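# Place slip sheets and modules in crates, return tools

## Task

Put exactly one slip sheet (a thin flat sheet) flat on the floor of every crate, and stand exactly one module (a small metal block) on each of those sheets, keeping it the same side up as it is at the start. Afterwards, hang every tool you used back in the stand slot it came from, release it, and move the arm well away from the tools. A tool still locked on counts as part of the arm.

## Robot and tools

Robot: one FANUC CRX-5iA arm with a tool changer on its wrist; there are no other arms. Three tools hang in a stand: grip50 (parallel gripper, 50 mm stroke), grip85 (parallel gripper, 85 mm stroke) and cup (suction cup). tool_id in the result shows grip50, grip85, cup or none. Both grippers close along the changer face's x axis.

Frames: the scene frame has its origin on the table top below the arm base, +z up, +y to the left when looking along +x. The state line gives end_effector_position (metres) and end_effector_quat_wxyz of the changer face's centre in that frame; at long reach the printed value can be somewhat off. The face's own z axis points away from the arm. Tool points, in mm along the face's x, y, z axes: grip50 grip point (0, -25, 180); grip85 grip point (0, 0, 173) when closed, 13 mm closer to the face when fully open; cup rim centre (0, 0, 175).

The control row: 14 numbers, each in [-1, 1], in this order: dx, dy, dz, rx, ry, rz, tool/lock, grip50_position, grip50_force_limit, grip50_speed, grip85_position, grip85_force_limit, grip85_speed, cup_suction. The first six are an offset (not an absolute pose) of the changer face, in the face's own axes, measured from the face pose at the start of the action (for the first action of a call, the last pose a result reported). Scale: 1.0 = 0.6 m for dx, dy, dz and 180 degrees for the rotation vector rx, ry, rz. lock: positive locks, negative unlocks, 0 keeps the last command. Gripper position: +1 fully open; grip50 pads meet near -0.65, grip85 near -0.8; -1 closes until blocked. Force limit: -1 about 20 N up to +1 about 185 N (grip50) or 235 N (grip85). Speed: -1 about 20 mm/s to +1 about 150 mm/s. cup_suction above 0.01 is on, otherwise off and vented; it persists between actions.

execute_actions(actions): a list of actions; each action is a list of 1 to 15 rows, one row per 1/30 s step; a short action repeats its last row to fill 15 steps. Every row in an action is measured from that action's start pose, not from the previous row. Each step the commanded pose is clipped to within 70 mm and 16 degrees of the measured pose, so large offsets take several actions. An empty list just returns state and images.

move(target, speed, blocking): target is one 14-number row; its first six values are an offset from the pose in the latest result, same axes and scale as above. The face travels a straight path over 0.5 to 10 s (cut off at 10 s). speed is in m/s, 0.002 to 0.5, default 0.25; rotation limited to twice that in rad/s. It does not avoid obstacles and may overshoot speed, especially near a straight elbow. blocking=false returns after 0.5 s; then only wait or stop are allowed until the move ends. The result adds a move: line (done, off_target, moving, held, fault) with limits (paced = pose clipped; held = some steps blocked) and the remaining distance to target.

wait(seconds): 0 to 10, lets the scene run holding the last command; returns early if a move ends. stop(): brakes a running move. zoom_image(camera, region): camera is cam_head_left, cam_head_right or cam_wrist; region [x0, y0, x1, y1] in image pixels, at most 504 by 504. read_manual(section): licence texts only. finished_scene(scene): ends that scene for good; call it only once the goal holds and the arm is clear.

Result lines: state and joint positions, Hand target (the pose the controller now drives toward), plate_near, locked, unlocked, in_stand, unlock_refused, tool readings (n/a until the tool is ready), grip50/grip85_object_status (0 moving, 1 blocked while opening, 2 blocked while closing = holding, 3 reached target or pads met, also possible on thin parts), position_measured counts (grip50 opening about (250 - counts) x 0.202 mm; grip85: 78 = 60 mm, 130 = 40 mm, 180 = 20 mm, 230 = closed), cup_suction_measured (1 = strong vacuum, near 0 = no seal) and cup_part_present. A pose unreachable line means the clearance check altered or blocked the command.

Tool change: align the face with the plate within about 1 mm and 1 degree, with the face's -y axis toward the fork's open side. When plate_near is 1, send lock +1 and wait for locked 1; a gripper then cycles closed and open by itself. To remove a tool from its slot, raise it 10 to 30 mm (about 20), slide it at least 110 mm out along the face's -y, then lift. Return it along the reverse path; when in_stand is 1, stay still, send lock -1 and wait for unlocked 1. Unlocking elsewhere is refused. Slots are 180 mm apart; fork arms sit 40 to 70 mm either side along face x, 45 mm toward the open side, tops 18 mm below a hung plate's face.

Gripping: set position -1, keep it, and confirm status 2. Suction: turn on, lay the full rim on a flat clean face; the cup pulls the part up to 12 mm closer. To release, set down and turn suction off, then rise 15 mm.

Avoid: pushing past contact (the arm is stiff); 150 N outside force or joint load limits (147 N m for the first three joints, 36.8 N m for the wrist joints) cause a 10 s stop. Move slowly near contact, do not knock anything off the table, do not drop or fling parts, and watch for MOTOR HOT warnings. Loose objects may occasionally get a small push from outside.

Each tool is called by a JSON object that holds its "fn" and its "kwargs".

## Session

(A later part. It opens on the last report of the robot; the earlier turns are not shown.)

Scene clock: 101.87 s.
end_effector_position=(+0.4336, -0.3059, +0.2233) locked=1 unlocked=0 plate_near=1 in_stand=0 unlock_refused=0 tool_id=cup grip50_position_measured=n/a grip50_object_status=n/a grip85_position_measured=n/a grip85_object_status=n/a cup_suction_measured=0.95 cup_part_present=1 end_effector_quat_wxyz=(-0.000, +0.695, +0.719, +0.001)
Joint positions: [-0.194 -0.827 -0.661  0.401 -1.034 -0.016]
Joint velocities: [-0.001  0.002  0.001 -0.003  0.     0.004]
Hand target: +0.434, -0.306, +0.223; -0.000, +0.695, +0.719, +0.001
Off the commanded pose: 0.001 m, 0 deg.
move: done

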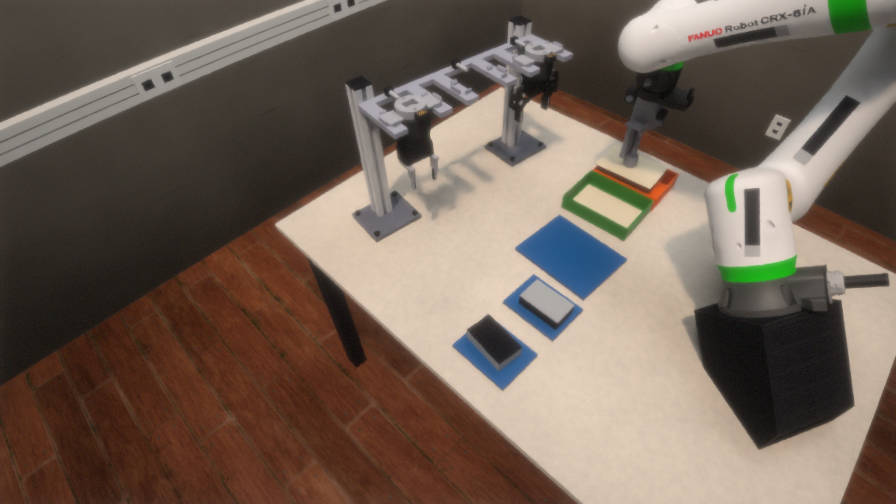

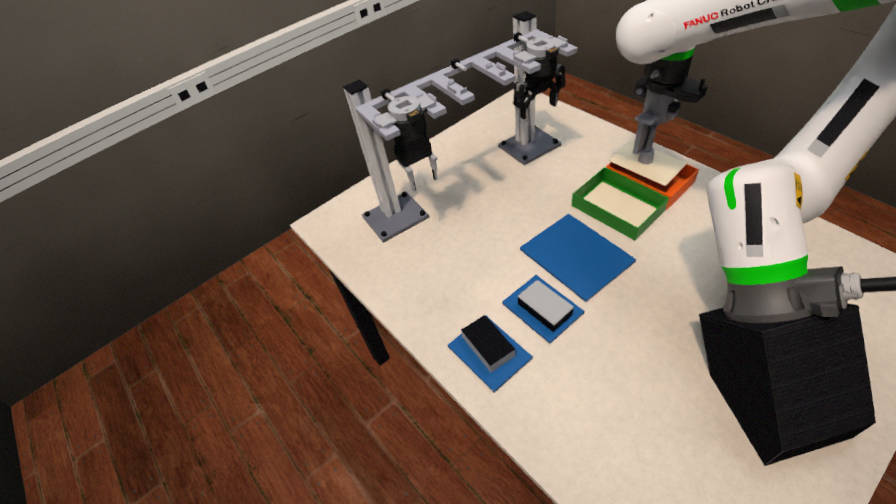

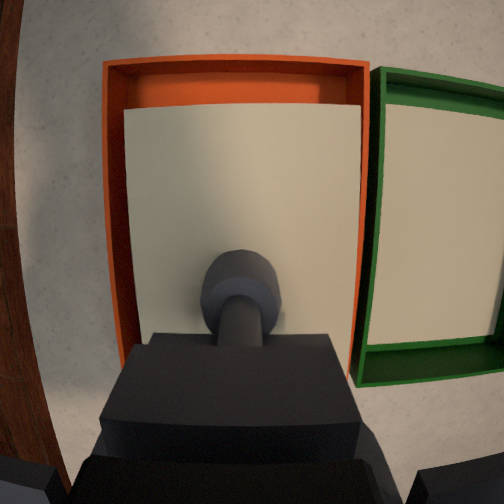

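{"fn": "move", "kwargs": {"target": [-0.004,-0.021,0.025,0,0,0.005,0,0,0,0,1,0,0,1], "speed": 0.04}}

{"fn": "move", "kwargs": {"target": [0,0,0.055,0,0,0,0,0,0,0,1,0,0,1], "speed": 0.035}}

{"fn": "execute_actions", "kwargs": {"actions": [[[0,0,0,0,0,0,0,0,0,0,1,0,0,0]]]}}

{"fn": "move", "kwargs": {"target": [0,0.04,-0.085,0,0,0,0,0,0,0,1,0,0,0], "speed": 0.06}}

{"fn": "move", "kwargs": {"target": [0.83,0.03,-0.06,0,0,0,0,0,0,0,1,0,0,0], "speed": 0.1}}

Scene clock: 108.67 s.
end_effector_position=(+0.4212, -0.3086, +0.2083) locked=1 unlocked=0 plate_near=1 in_stand=0 unlock_refused=0 tool_id=cup grip50_position_measured=n/a grip50_object_status=n/a grip85_position_measured=n/a grip85_object_status=n/a cup_suction_measured=0.95 cup_part_present=1 end_effector_quat_wxyz=(-0.000, +0.700, +0.714, +0.001)
Joint positions: [-0.258 -0.816 -0.689  0.362 -0.975  0.022]
Joint velocities: [-0.001  0.    -0.001 -0.001 -0.     0.001]
Hand target: +0.421, -0.309, +0.208; -0.000, +0.700, +0.714, +0.001
Off the commanded pose: 0.000 m, 0 deg.
move: done

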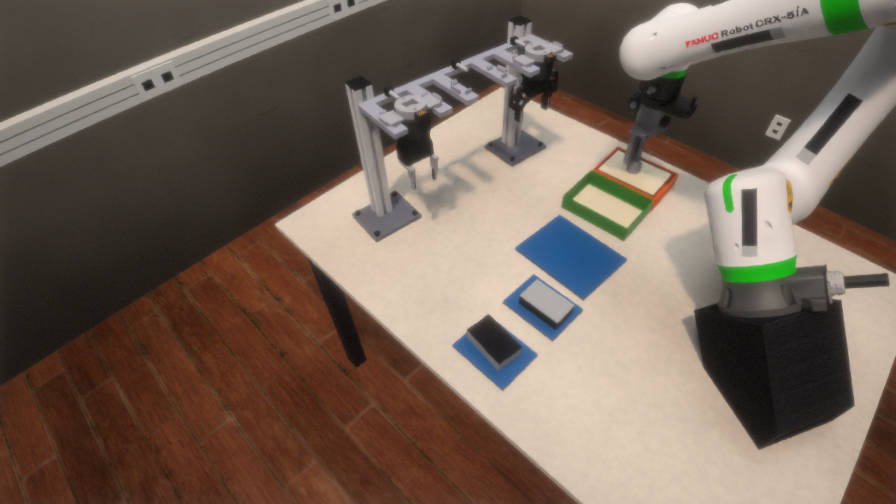

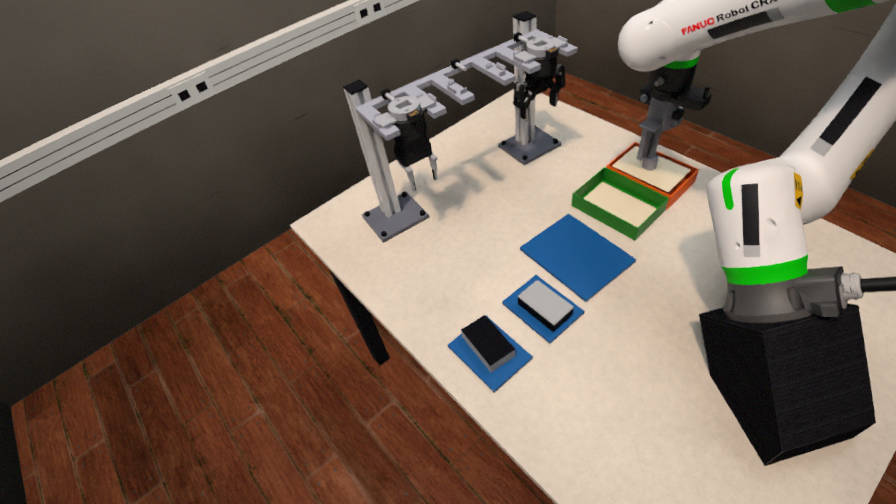

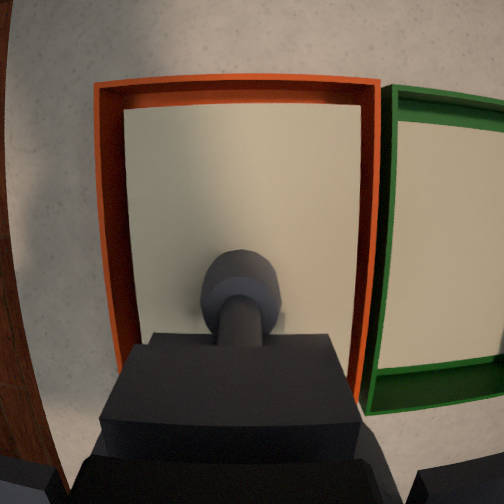

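Scene clock: 109.87 s.
end_effector_position=(+0.4214, -0.3085, +0.1753) locked=1 unlocked=0 plate_near=1 in_stand=0 unlock_refused=0 tool_id=cup grip50_position_measured=n/a grip50_object_status=n/a grip85_position_measured=n/a grip85_object_status=n/a cup_suction_measured=0.95 cup_part_present=1 end_effector_quat_wxyz=(-0.000, +0.700, +0.714, +0.001)
Joint positions: [-0.317 -0.743 -0.713  0.341 -0.863  0.049]
Joint velocities: [-0.004  0.001 -0.    -0.     0.002 -0.   ]
Hand target: +0.421, -0.309, +0.175; -0.000, +0.700, +0.714, +0.001
Off the commanded pose: 0.000 m, 0 deg.
move: done

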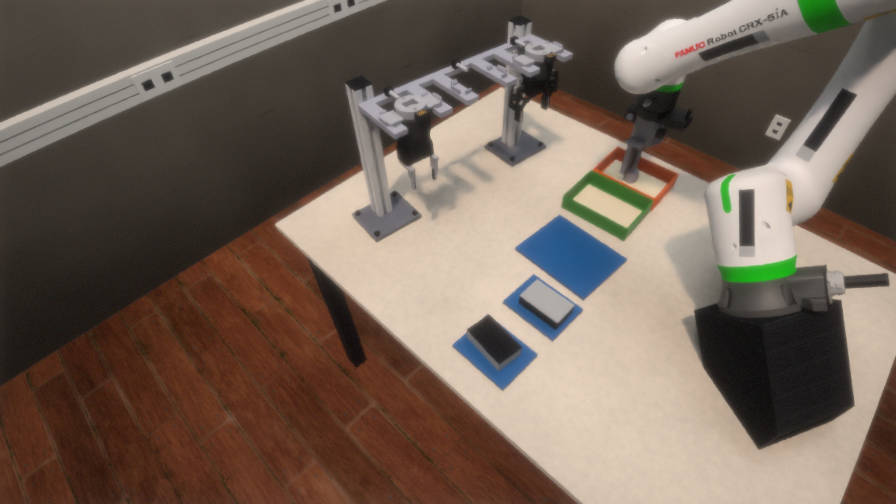

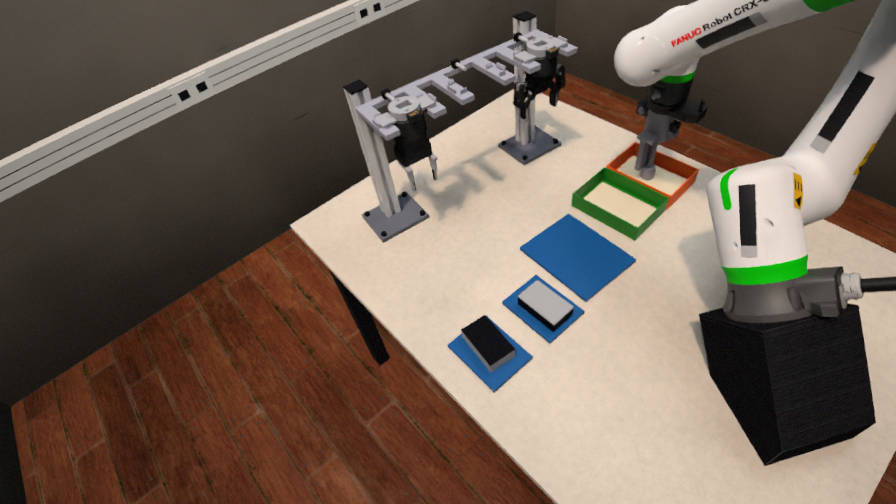

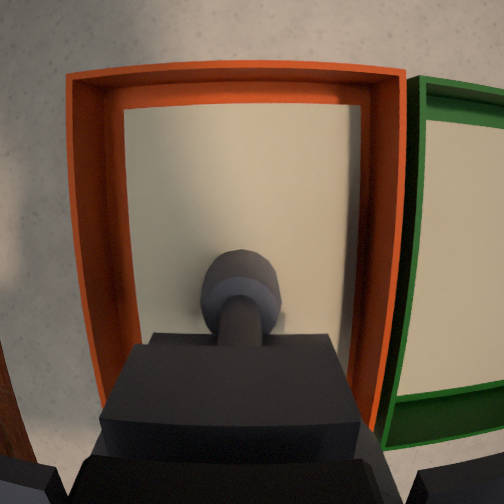

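Scene clock: 110.37 s.
end_effector_position=(+0.4214, -0.3085, +0.1753) locked=1 unlocked=0 plate_near=1 in_stand=0 unlock_refused=0 tool_id=cup grip50_position_measured=n/a grip50_object_status=n/a grip85_position_measured=n/a grip85_object_status=n/a cup_suction_measured=0.01 cup_part_present=0 end_effector_quat_wxyz=(-0.000, +0.700, +0.714, +0.001)
Joint positions: [-0.317 -0.743 -0.713  0.341 -0.863  0.049]
Joint velocities: [ 0.001 -0.     0.    -0.    -0.001  0.001]
Hand target: +0.421, -0.309, +0.175; -0.000, +0.700, +0.714, +0.001
Off the commanded pose: 0.000 m, 0 deg.

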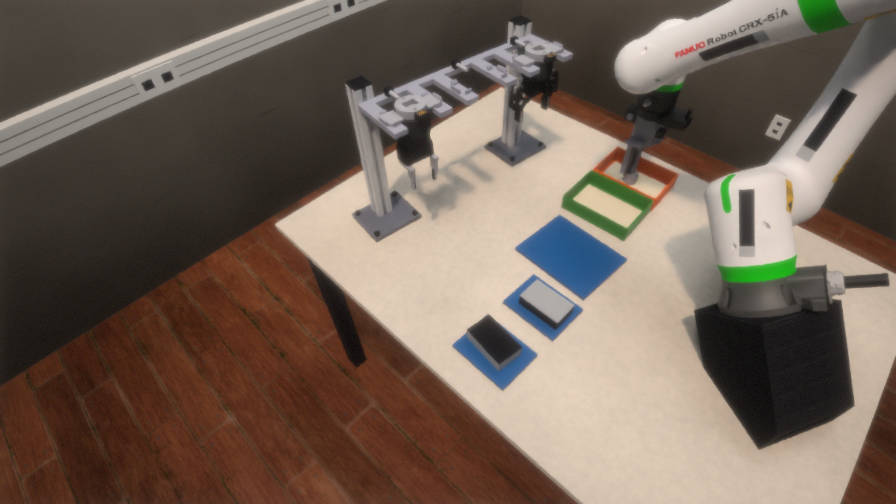

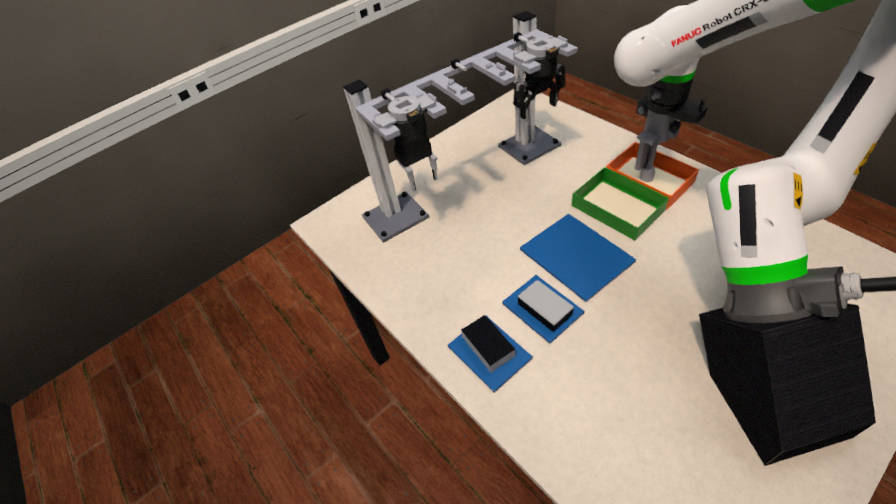

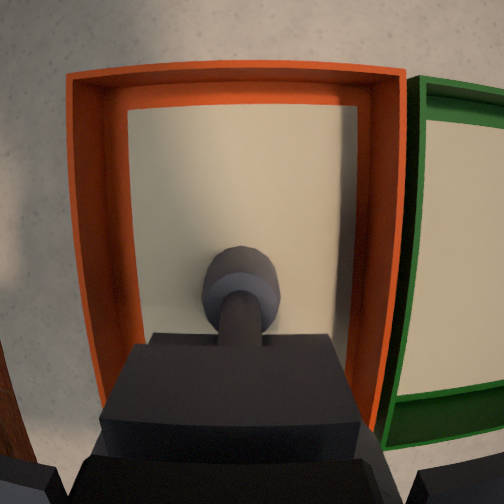

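Scene clock: 111.60 s.
end_effector_position=(+0.4451, -0.3083, +0.2264) locked=1 unlocked=0 plate_near=1 in_stand=0 unlock_refused=0 tool_id=cup grip50_position_measured=n/a grip50_object_status=n/a grip85_position_measured=n/a grip85_object_status=n/a cup_suction_measured=0.01 cup_part_present=0 end_effector_quat_wxyz=(-0.000, +0.701, +0.714, +0.001)
Joint positions: [-0.189 -0.802 -0.63   0.402 -1.041 -0.034]
Joint velocities: [ 0.    -0.    -0.     0.001  0.001  0.   ]
Hand target: +0.445, -0.308, +0.226; -0.000, +0.701, +0.714, +0.001
Off the commanded pose: 0.000 m, 0 deg.
move: done

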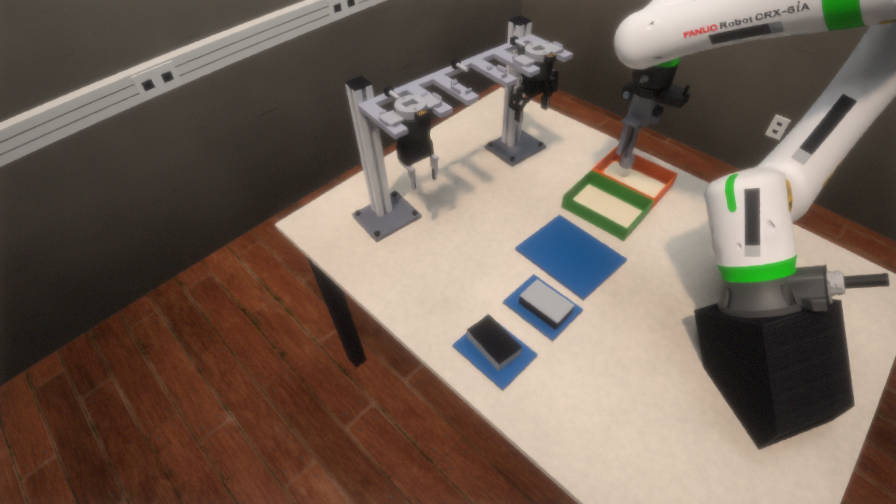

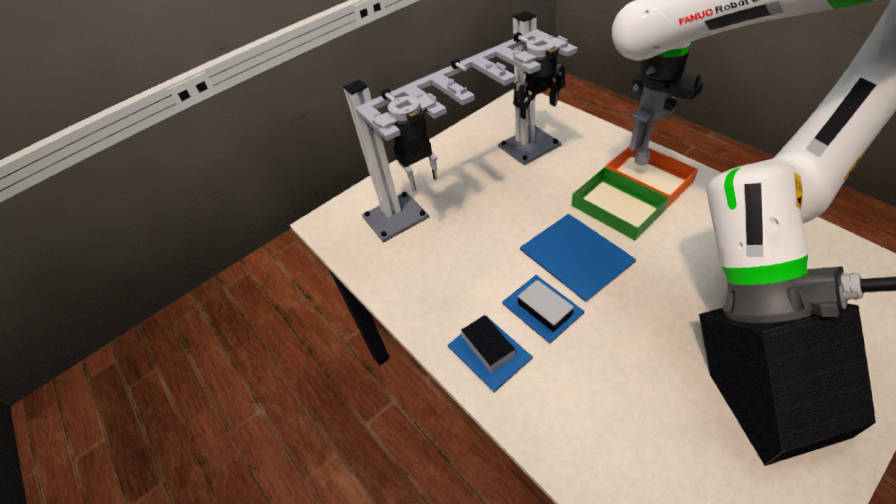

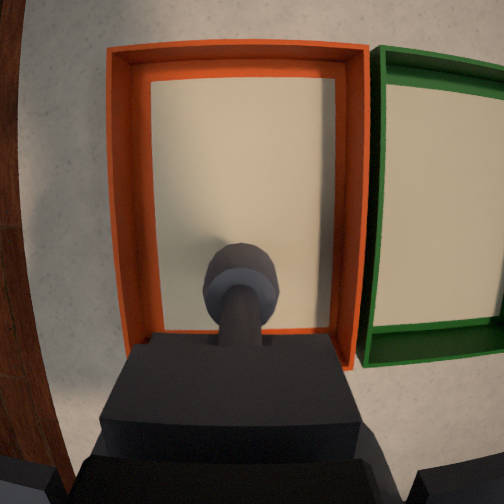

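Scene clock: 116.93 s.
end_effector_position=(+0.4539, +0.1898, +0.2639) locked=1 unlocked=0 plate_near=1 in_stand=0 unlock_refused=0 tool_id=cup grip50_position_measured=n/a grip50_object_status=n/a grip85_position_measured=n/a grip85_object_status=n/a cup_suction_measured=0.01 cup_part_present=0 end_effector_quat_wxyz=(+0.000, +0.701, +0.713, +0.002)
Joint positions: [ 1.211 -0.09  -0.632  0.766 -1.402 -1.641]
Joint velocities: [ 0.001  0.     0.     0.    -0.    -0.   ]
Hand target: +0.454, +0.190, +0.264; +0.000, +0.701, +0.713, +0.002
Off the commanded pose: 0.001 m, 0 deg.
move: done

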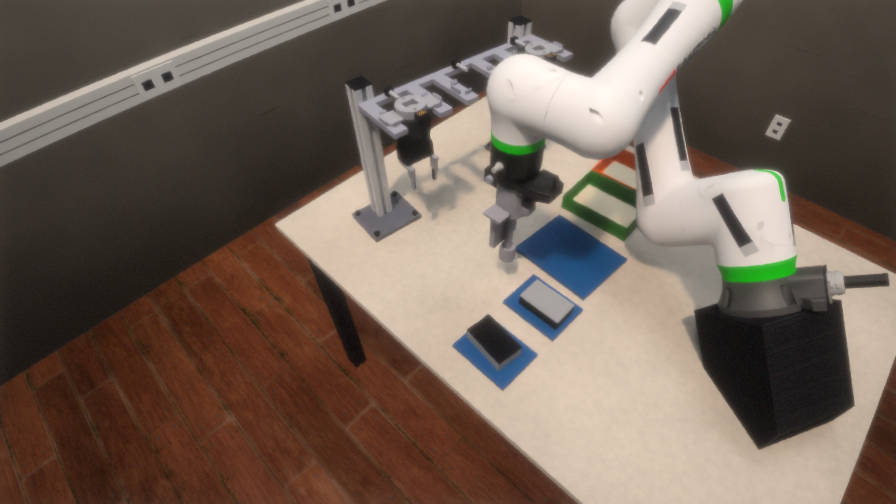

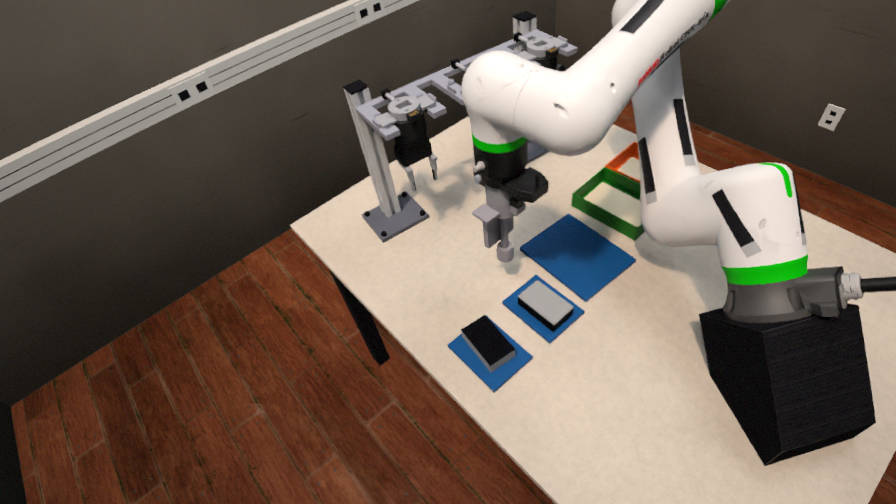

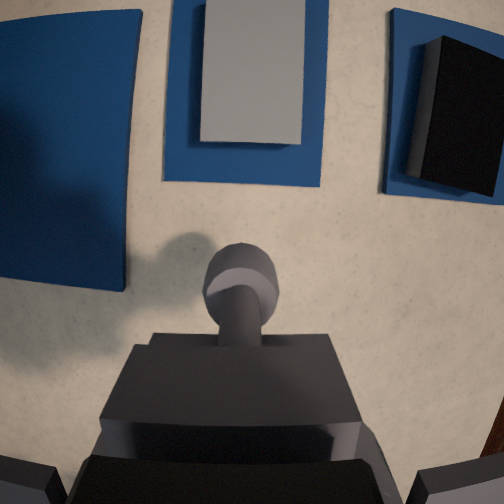

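{"fn": "move", "kwargs": {"target": [0.013,-0.19,0.045,0,0,0.015,0,0,0,0,1,0,0,0], "speed": 0.12}}

{"fn": "move", "kwargs": {"target": [0,0,0.038,0,0,0,0,0,0,0,1,0,0,1], "speed": 0.02}}

Scene clock: 121.30 s.
end_effector_position=(+0.3398, +0.1959, +0.2367) locked=1 unlocked=0 plate_near=1 in_stand=0 unlock_refused=0 tool_id=cup grip50_position_measured=n/a grip50_object_status=n/a grip85_position_measured=n/a grip85_object_status=n/a cup_suction_measured=0.01 cup_part_present=0 end_effector_quat_wxyz=(-0.000, +0.718, +0.696, +0.003)
Joint positions: [ 1.421 -0.088 -0.851  0.691 -1.349 -1.964]
Joint velocities: [ 0.     0.001 -0.    -0.    -0.     0.   ]
Hand target: +0.340, +0.196, +0.237; -0.000, +0.718, +0.696, +0.003
Off the commanded pose: 0.000 m, 0 deg.
move: done

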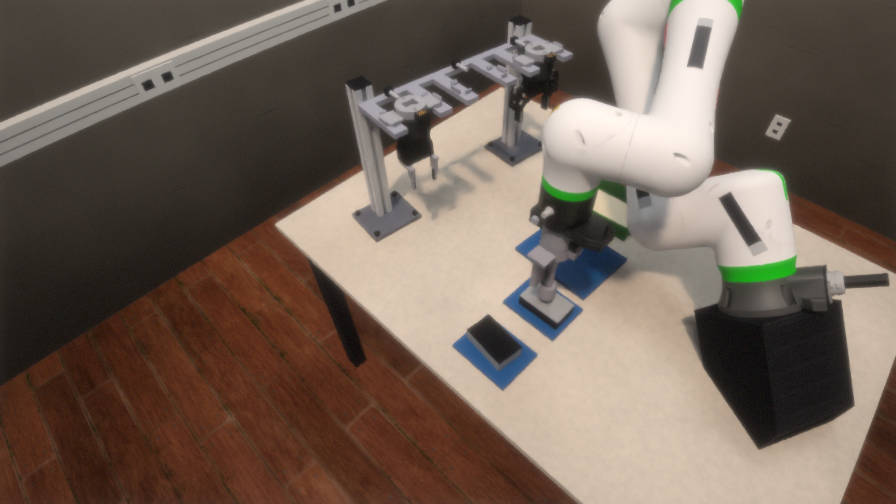

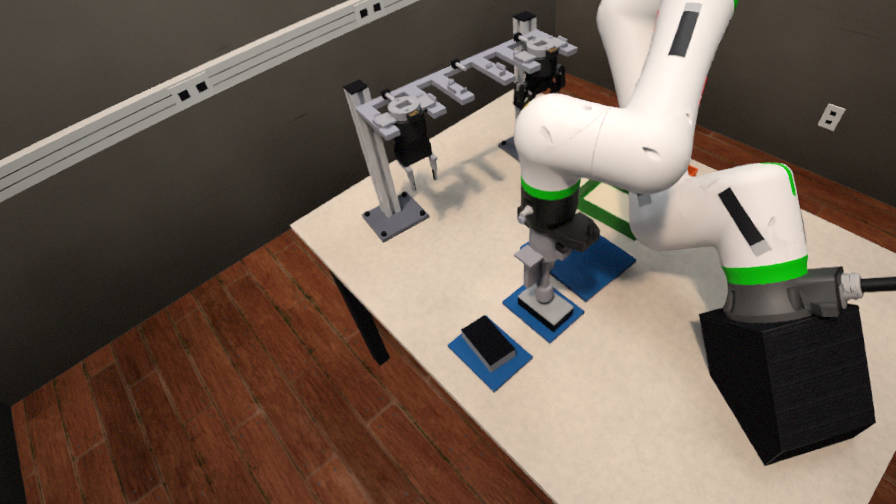

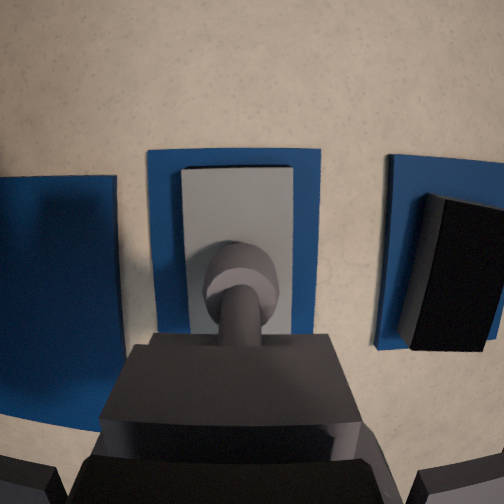

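Scene clock: 122.67 s.
end_effector_position=(+0.3399, +0.1960, +0.2139) locked=1 unlocked=0 plate_near=1 in_stand=0 unlock_refused=0 tool_id=cup grip50_position_measured=n/a grip50_object_status=n/a grip85_position_measured=n/a grip85_object_status=n/a cup_suction_measured=0.99 cup_part_present=1 end_effector_quat_wxyz=(-0.000, +0.718, +0.696, +0.003)
Joint positions: [ 1.368 -0.069 -0.885  0.731 -1.284 -1.97 ]
Joint velocities: [ 0.     0.    -0.001  0.    -0.001 -0.001]
Hand target: +0.340, +0.196, +0.214; -0.000, +0.718, +0.696, +0.003
Off the commanded pose: 0.000 m, 0 deg.
move: done

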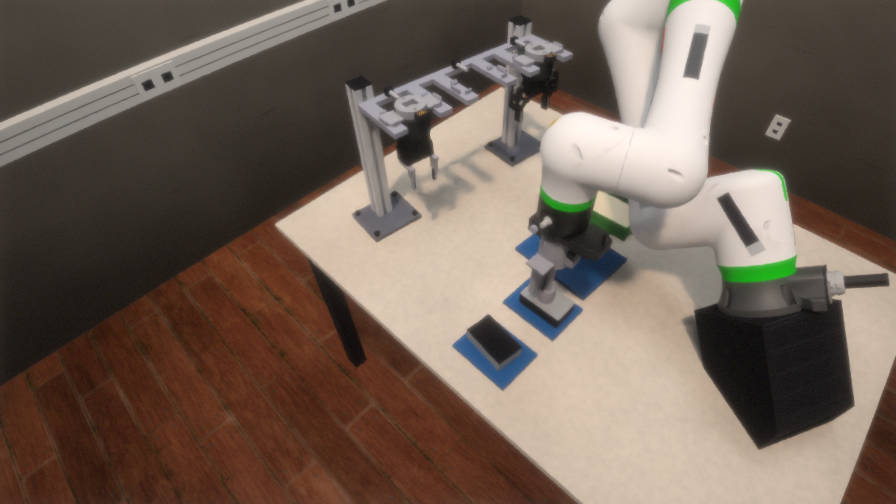

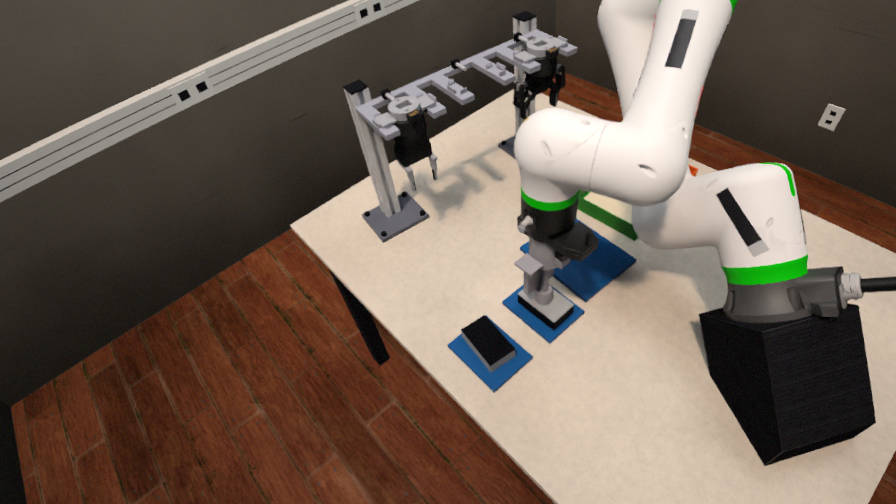

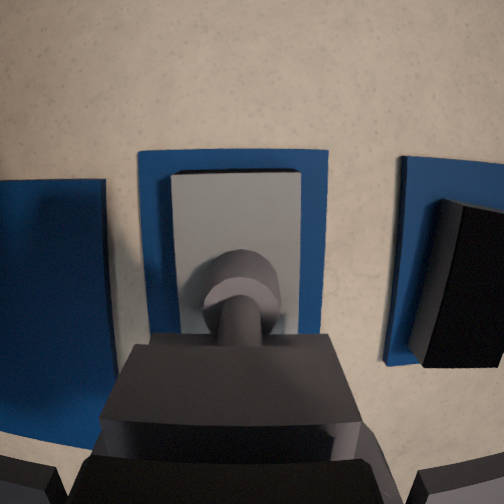

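{"fn": "move", "kwargs": {"target": [0,0.02,-0.065,0,0,0,0,0,0,0,1,0,0,1], "speed": 0.05}}

{"fn": "move", "kwargs": {"target": [-0.15,0.24,0,0,0,-0.016,0,0,0,0,1,0,0,1], "speed": 0.1}}

{"fn": "move", "kwargs": {"target": [-0.68,0,0,0,0,0,0,0,0,0,1,0,0,1], "speed": 0.1}}

{"fn": "move", "kwargs": {"target": [0,-0.125,0,0,0,0,0,0,0,0,1,0,0,1], "speed": 0.05}}

Scene clock: 127.00 s.
end_effector_position=(+0.3518, +0.1954, +0.2529) locked=1 unlocked=0 plate_near=1 in_stand=0 unlock_refused=0 tool_id=cup grip50_position_measured=n/a grip50_object_status=n/a grip85_position_measured=n/a grip85_object_status=n/a cup_suction_measured=1.00 cup_part_present=1 end_effector_quat_wxyz=(-0.000, +0.718, +0.696, +0.003)
Joint positions: [ 1.426 -0.101 -0.809  0.682 -1.393 -1.932]
Joint velocities: [ 0.003  0.     0.001  0.001 -0.001  0.001]
Hand target: +0.352, +0.195, +0.253; -0.000, +0.718, +0.696, +0.003
Off the commanded pose: 0.000 m, 0 deg.
move: done

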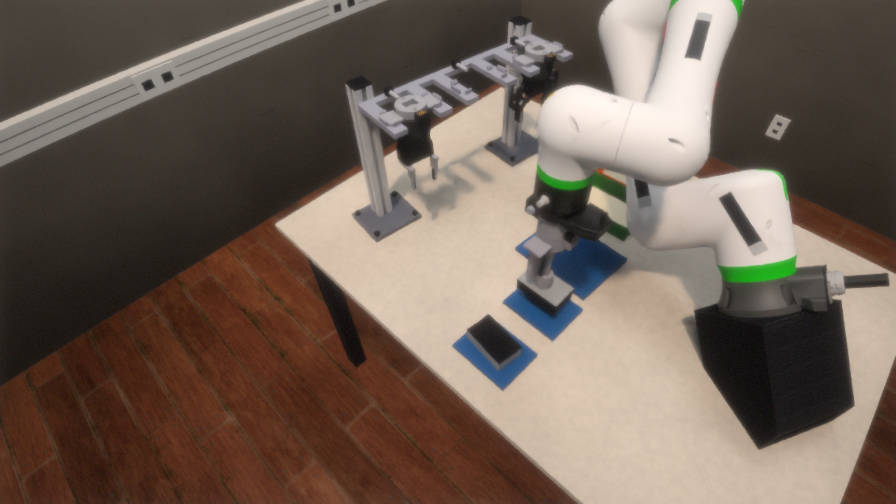

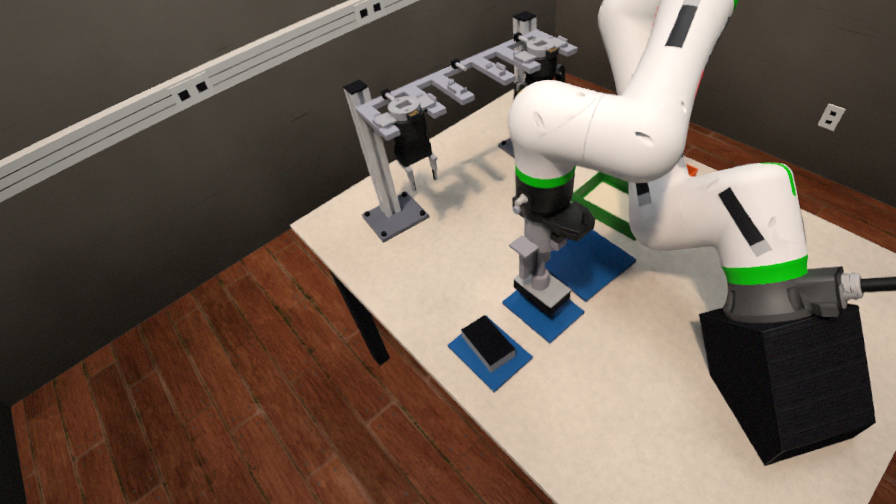

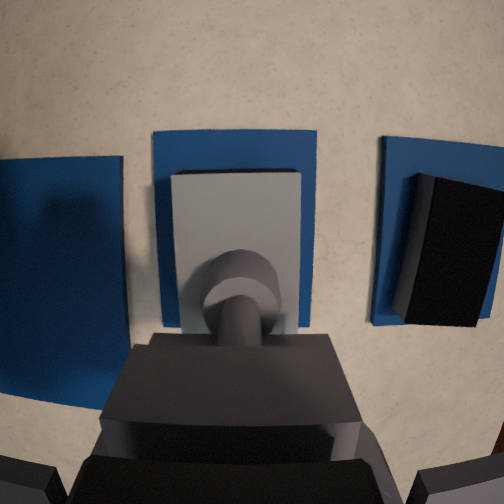

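Scene clock: 129.03 s.
end_effector_position=(+0.4932, +0.1010, +0.2528) locked=1 unlocked=0 plate_near=1 in_stand=0 unlock_refused=0 tool_id=cup grip50_position_measured=n/a grip50_object_status=n/a grip85_position_measured=n/a grip85_object_status=n/a cup_suction_measured=1.00 cup_part_present=1 end_effector_quat_wxyz=(+0.000, +0.700, +0.714, +0.002)
Joint positions: [ 1.07  -0.279 -0.68   0.799 -1.414 -1.447]
Joint velocities: [ 0.     0.001  0.001  0.001 -0.     0.   ]
Hand target: +0.493, +0.101, +0.253; +0.000, +0.700, +0.714, +0.002
Off the commanded pose: 0.000 m, 0 deg.
move: done

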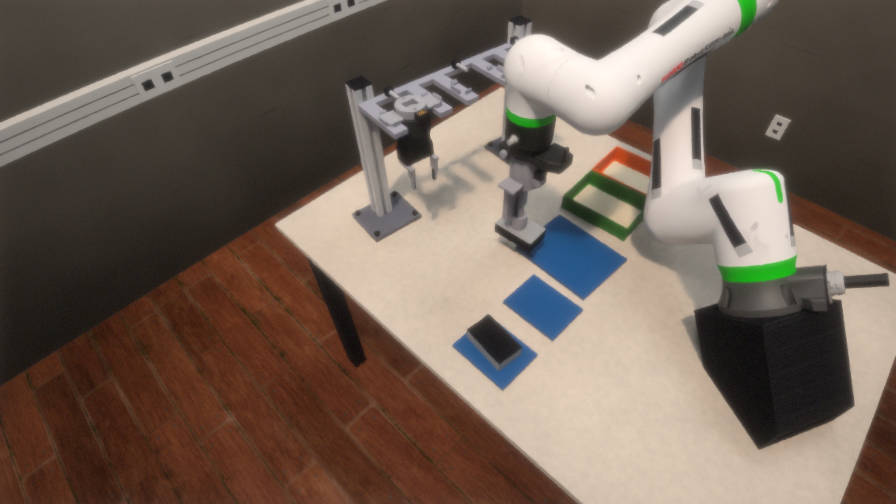

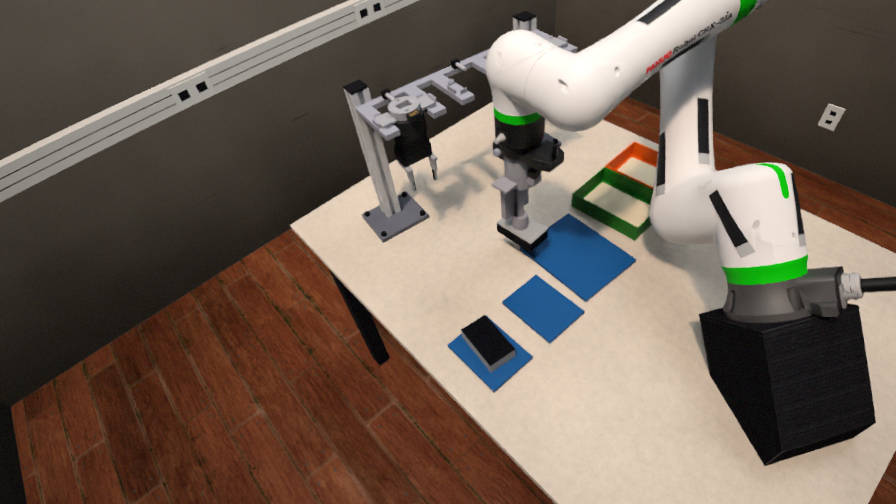

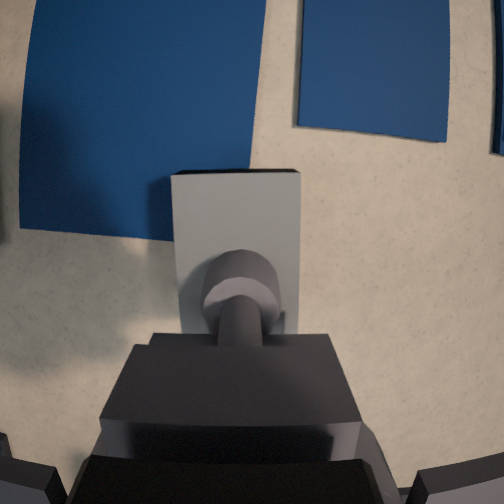

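Scene clock: 133.50 s.
end_effector_position=(+0.5018, -0.3068, +0.2517) locked=1 unlocked=0 plate_near=1 in_stand=0 unlock_refused=0 tool_id=cup grip50_position_measured=n/a grip50_object_status=n/a grip85_position_measured=n/a grip85_object_status=n/a cup_suction_measured=1.00 cup_part_present=1 end_effector_quat_wxyz=(-0.000, +0.700, +0.715, +0.001)
Joint positions: [-0.083 -0.719 -0.493  0.461 -1.133 -0.113]
Joint velocities: [-0.001  0.     0.001 -0.     0.     0.001]
Hand target: +0.502, -0.307, +0.252; -0.000, +0.700, +0.715, +0.001
Off the commanded pose: 0.001 m, 0 deg.
move: done

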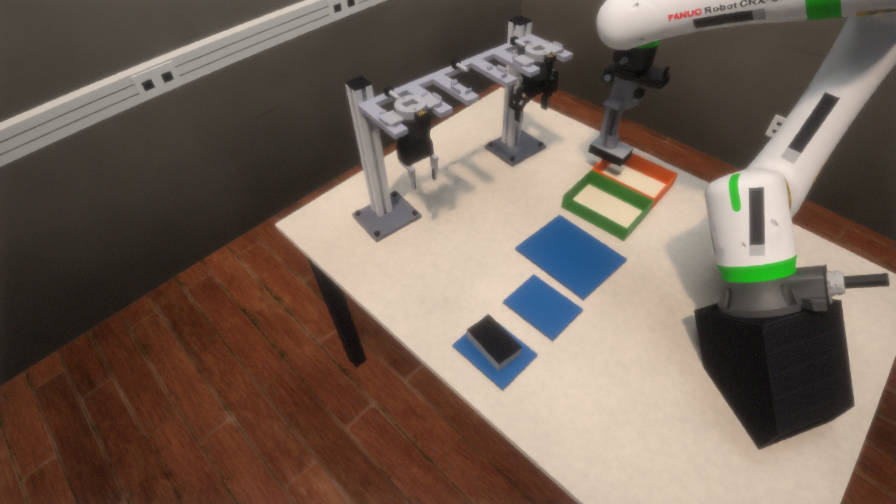

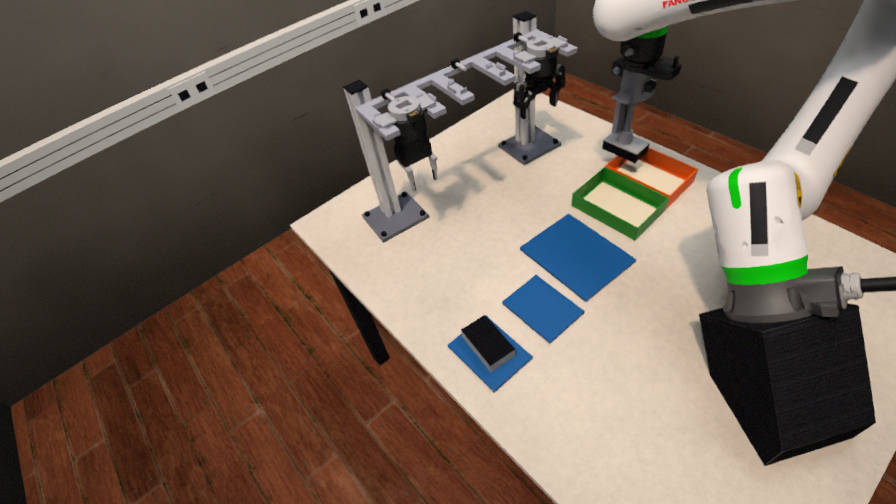

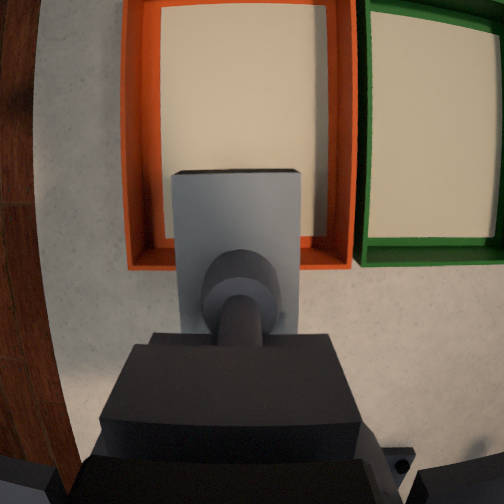

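Scene clock: 135.27 s.
end_effector_position=(+0.4268, -0.3084, +0.2515) locked=1 unlocked=0 plate_near=1 in_stand=0 unlock_refused=0 tool_id=cup grip50_position_measured=n/a grip50_object_status=n/a grip85_position_measured=n/a grip85_object_status=n/a cup_suction_measured=1.00 cup_part_present=1 end_effector_quat_wxyz=(-0.000, +0.700, +0.715, +0.001)
Joint positions: [-0.137 -0.893 -0.644  0.421 -1.132 -0.048]
Joint velocities: [ 0.001 -0.     0.001 -0.    -0.001  0.001]
Hand target: +0.427, -0.308, +0.251; -0.000, +0.700, +0.715, +0.001
Off the commanded pose: 0.000 m, 0 deg.
move: done

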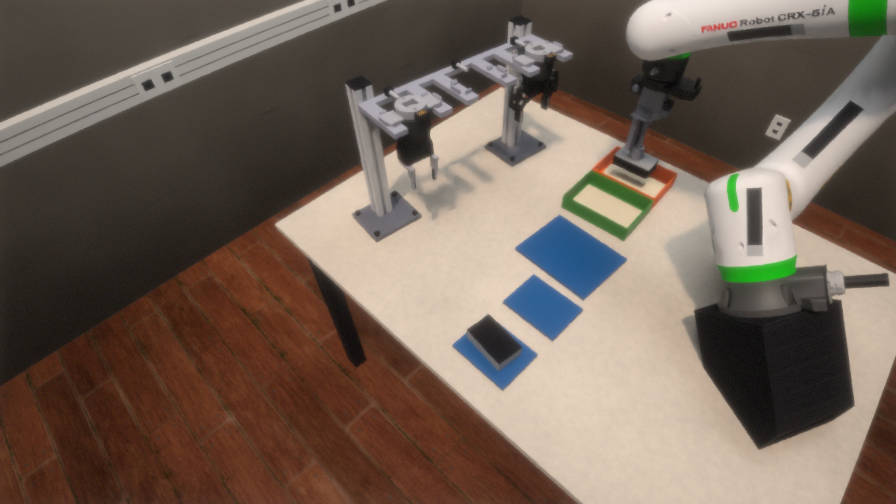

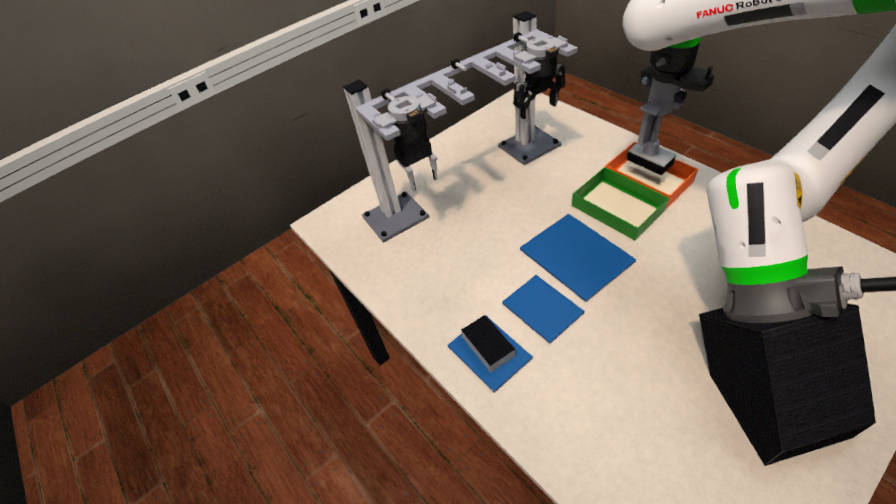

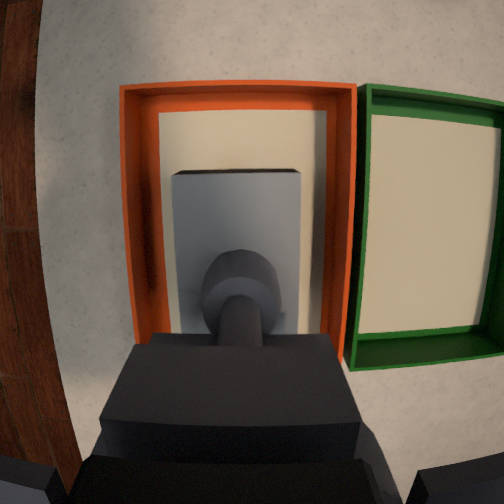

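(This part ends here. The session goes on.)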